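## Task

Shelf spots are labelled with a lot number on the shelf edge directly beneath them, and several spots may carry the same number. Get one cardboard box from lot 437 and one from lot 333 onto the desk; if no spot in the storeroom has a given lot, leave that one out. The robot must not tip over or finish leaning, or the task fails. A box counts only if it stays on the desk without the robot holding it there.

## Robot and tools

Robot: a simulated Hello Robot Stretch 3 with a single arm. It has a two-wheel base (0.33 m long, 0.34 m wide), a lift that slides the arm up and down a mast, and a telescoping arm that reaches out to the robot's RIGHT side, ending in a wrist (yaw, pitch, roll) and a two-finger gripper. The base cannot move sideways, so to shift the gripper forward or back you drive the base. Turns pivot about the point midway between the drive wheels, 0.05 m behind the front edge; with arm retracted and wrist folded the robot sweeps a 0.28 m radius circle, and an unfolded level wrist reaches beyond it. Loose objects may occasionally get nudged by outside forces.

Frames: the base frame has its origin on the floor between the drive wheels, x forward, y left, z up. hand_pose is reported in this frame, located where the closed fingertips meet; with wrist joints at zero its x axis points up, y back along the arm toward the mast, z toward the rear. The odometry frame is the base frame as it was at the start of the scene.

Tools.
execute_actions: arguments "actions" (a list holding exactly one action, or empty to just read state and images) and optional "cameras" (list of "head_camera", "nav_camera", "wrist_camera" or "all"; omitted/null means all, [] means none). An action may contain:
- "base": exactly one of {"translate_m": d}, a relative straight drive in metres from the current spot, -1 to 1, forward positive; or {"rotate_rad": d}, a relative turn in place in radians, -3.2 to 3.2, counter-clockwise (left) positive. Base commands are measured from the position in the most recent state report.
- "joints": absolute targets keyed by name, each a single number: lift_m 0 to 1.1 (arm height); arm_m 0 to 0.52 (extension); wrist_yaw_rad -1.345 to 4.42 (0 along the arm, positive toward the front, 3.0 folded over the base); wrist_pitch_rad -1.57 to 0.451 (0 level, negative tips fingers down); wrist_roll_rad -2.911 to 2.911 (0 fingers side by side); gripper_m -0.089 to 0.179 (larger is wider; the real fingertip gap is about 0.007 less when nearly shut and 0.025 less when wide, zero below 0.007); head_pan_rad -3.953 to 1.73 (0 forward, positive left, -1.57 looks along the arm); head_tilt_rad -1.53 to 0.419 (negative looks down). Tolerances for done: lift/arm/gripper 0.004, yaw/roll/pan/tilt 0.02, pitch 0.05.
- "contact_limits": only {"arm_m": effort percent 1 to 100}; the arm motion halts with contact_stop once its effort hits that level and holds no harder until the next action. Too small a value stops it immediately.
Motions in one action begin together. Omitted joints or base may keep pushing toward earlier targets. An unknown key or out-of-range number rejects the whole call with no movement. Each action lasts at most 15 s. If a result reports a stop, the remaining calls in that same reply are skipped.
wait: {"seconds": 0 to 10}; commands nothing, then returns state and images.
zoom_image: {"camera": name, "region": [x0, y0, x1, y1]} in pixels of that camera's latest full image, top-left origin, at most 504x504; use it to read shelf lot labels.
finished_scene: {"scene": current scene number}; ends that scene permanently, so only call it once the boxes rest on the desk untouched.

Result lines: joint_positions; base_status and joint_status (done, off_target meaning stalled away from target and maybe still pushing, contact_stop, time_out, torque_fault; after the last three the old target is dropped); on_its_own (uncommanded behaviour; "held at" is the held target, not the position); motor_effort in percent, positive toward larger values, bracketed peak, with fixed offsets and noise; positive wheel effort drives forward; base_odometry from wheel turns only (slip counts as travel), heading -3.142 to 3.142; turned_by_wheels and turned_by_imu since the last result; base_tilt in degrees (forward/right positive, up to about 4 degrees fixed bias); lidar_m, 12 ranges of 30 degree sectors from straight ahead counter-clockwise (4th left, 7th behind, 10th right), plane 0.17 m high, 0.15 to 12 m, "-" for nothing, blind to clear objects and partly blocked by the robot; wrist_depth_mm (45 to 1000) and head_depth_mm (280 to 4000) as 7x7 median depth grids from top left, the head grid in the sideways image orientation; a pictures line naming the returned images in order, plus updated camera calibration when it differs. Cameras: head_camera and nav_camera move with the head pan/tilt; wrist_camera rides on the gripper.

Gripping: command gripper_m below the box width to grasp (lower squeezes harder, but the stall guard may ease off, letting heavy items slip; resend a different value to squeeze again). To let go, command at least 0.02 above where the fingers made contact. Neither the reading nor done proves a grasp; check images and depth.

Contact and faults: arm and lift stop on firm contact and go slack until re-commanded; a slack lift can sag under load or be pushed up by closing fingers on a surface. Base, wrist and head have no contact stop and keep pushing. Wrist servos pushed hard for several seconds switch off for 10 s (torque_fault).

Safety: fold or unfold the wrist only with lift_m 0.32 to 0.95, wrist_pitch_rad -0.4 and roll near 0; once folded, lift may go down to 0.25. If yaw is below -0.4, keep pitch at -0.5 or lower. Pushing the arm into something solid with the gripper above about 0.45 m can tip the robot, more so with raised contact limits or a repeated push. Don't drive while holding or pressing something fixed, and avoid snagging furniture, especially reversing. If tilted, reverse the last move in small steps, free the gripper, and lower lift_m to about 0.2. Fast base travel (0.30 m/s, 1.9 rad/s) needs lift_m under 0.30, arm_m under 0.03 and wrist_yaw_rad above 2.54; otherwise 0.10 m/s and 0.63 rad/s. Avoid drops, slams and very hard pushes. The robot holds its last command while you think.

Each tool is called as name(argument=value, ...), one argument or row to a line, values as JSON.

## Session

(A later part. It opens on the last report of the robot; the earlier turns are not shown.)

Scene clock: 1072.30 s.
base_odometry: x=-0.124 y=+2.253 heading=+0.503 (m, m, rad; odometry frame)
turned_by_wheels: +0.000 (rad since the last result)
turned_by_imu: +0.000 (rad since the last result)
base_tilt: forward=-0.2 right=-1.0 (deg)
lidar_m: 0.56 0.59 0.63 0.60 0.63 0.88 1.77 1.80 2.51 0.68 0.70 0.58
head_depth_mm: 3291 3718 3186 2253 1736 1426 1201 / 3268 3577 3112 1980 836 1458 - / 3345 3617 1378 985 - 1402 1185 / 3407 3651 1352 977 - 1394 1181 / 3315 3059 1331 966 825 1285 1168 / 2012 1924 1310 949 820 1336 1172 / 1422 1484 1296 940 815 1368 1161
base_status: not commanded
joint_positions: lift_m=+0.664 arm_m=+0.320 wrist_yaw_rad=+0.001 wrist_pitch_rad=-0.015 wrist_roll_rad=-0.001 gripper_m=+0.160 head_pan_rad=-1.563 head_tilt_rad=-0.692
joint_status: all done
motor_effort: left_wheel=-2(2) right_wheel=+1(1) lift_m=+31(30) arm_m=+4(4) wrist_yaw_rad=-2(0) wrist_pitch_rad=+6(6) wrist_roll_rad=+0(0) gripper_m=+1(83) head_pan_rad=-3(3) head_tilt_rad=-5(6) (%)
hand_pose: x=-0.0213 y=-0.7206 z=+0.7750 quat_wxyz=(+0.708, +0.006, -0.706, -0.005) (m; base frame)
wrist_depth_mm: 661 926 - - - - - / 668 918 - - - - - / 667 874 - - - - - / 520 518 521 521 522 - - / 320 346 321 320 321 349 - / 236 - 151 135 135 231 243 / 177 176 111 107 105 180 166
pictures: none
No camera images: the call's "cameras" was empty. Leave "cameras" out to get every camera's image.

Box released on the desk; pulling the gripper away and checking that both boxes are sitting on the desk.

execute_actions(
  actions=[
    {"joints": {"arm_m": 0.0, "lift_m": 0.72}},
  ],
  cameras=["head_camera"],
)

Scene clock: 1083.30 s.
base_odometry: x=-0.124 y=+2.253 heading=+0.503 (m, m, rad; odometry frame)
turned_by_wheels: +0.000 (rad since the last result)
turned_by_imu: +0.000 (rad since the last result)
base_tilt: forward=-0.4 right=-1.2 (deg)
lidar_m: 0.56 0.59 0.62 0.61 0.63 0.88 1.77 1.79 2.51 0.68 0.70 0.58
head_depth_mm: 3346 3754 3198 2248 1744 1422 1206 / 3322 3625 3086 1970 846 1406 1204 / 3394 3614 1376 980 817 1399 1211 / 3390 3608 1359 971 808 1411 - / 3370 3035 1334 960 826 1286 1175 / 2022 1938 1312 952 822 1342 1171 / 1431 1476 1298 939 814 1364 1161
base_status: not commanded
joint_positions: lift_m=+0.720 arm_m=+0.001 wrist_yaw_rad=+0.001 wrist_pitch_rad=-0.016 wrist_roll_rad=-0.001 gripper_m=+0.160 head_pan_rad=-1.563 head_tilt_rad=-0.692
joint_status: all done
motor_effort: left_wheel=-2(2) right_wheel=+1(1) lift_m=+39(41) arm_m=-4(4) wrist_yaw_rad=-1(1) wrist_pitch_rad=+6(6) wrist_roll_rad=+0(0) gripper_m=+1(1) head_pan_rad=-3(3) head_tilt_rad=-5(5) (%)
hand_pose: x=-0.0213 y=-0.4016 z=+0.8303 quat_wxyz=(+0.708, +0.006, -0.706, -0.006) (m; base frame)
wrist_depth_mm: 668 950 - - - - - / 678 940 - - - - - / 688 948 - - - - - / 665 759 768 771 765 - - / 468 509 472 434 468 514 - / 380 - 359 358 340 340 - / 735 966 512 - - - -
pictures: head_camera (sideways: a quarter turn clockwise sets it upright)
camera_calibration (this result's frames):
head_camera: T_world_to_cam=[[-0.0508829, 0.59546, -0.801772, 1.05881], [0.997574, -0.00789121, -0.0691698, 0.0835642], [-0.0475148, -0.803346, -0.593614, 0.728376], [0, 0, 0, 1]] pos_world=[0.00512243, -0.0446805, 1.28708]
Images, in order (width x height): head_camera 896x504.

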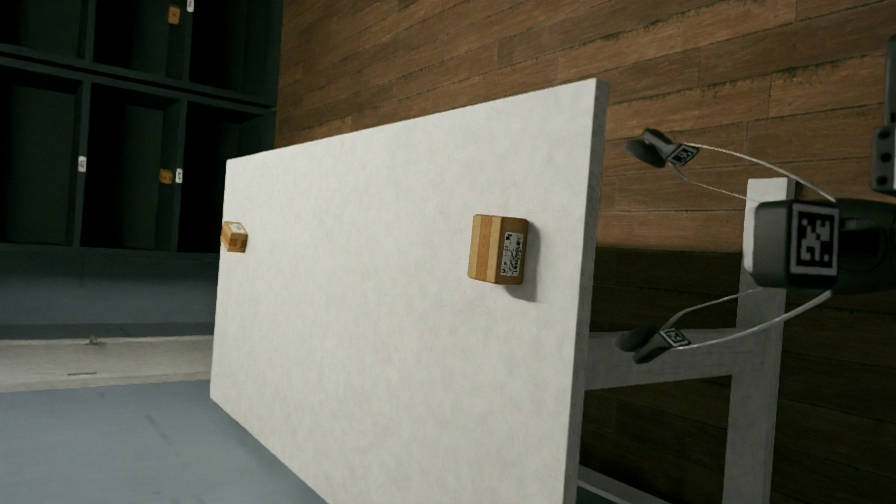

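finished_scene(
  scene=1,
)

The scene is finished: the task was done.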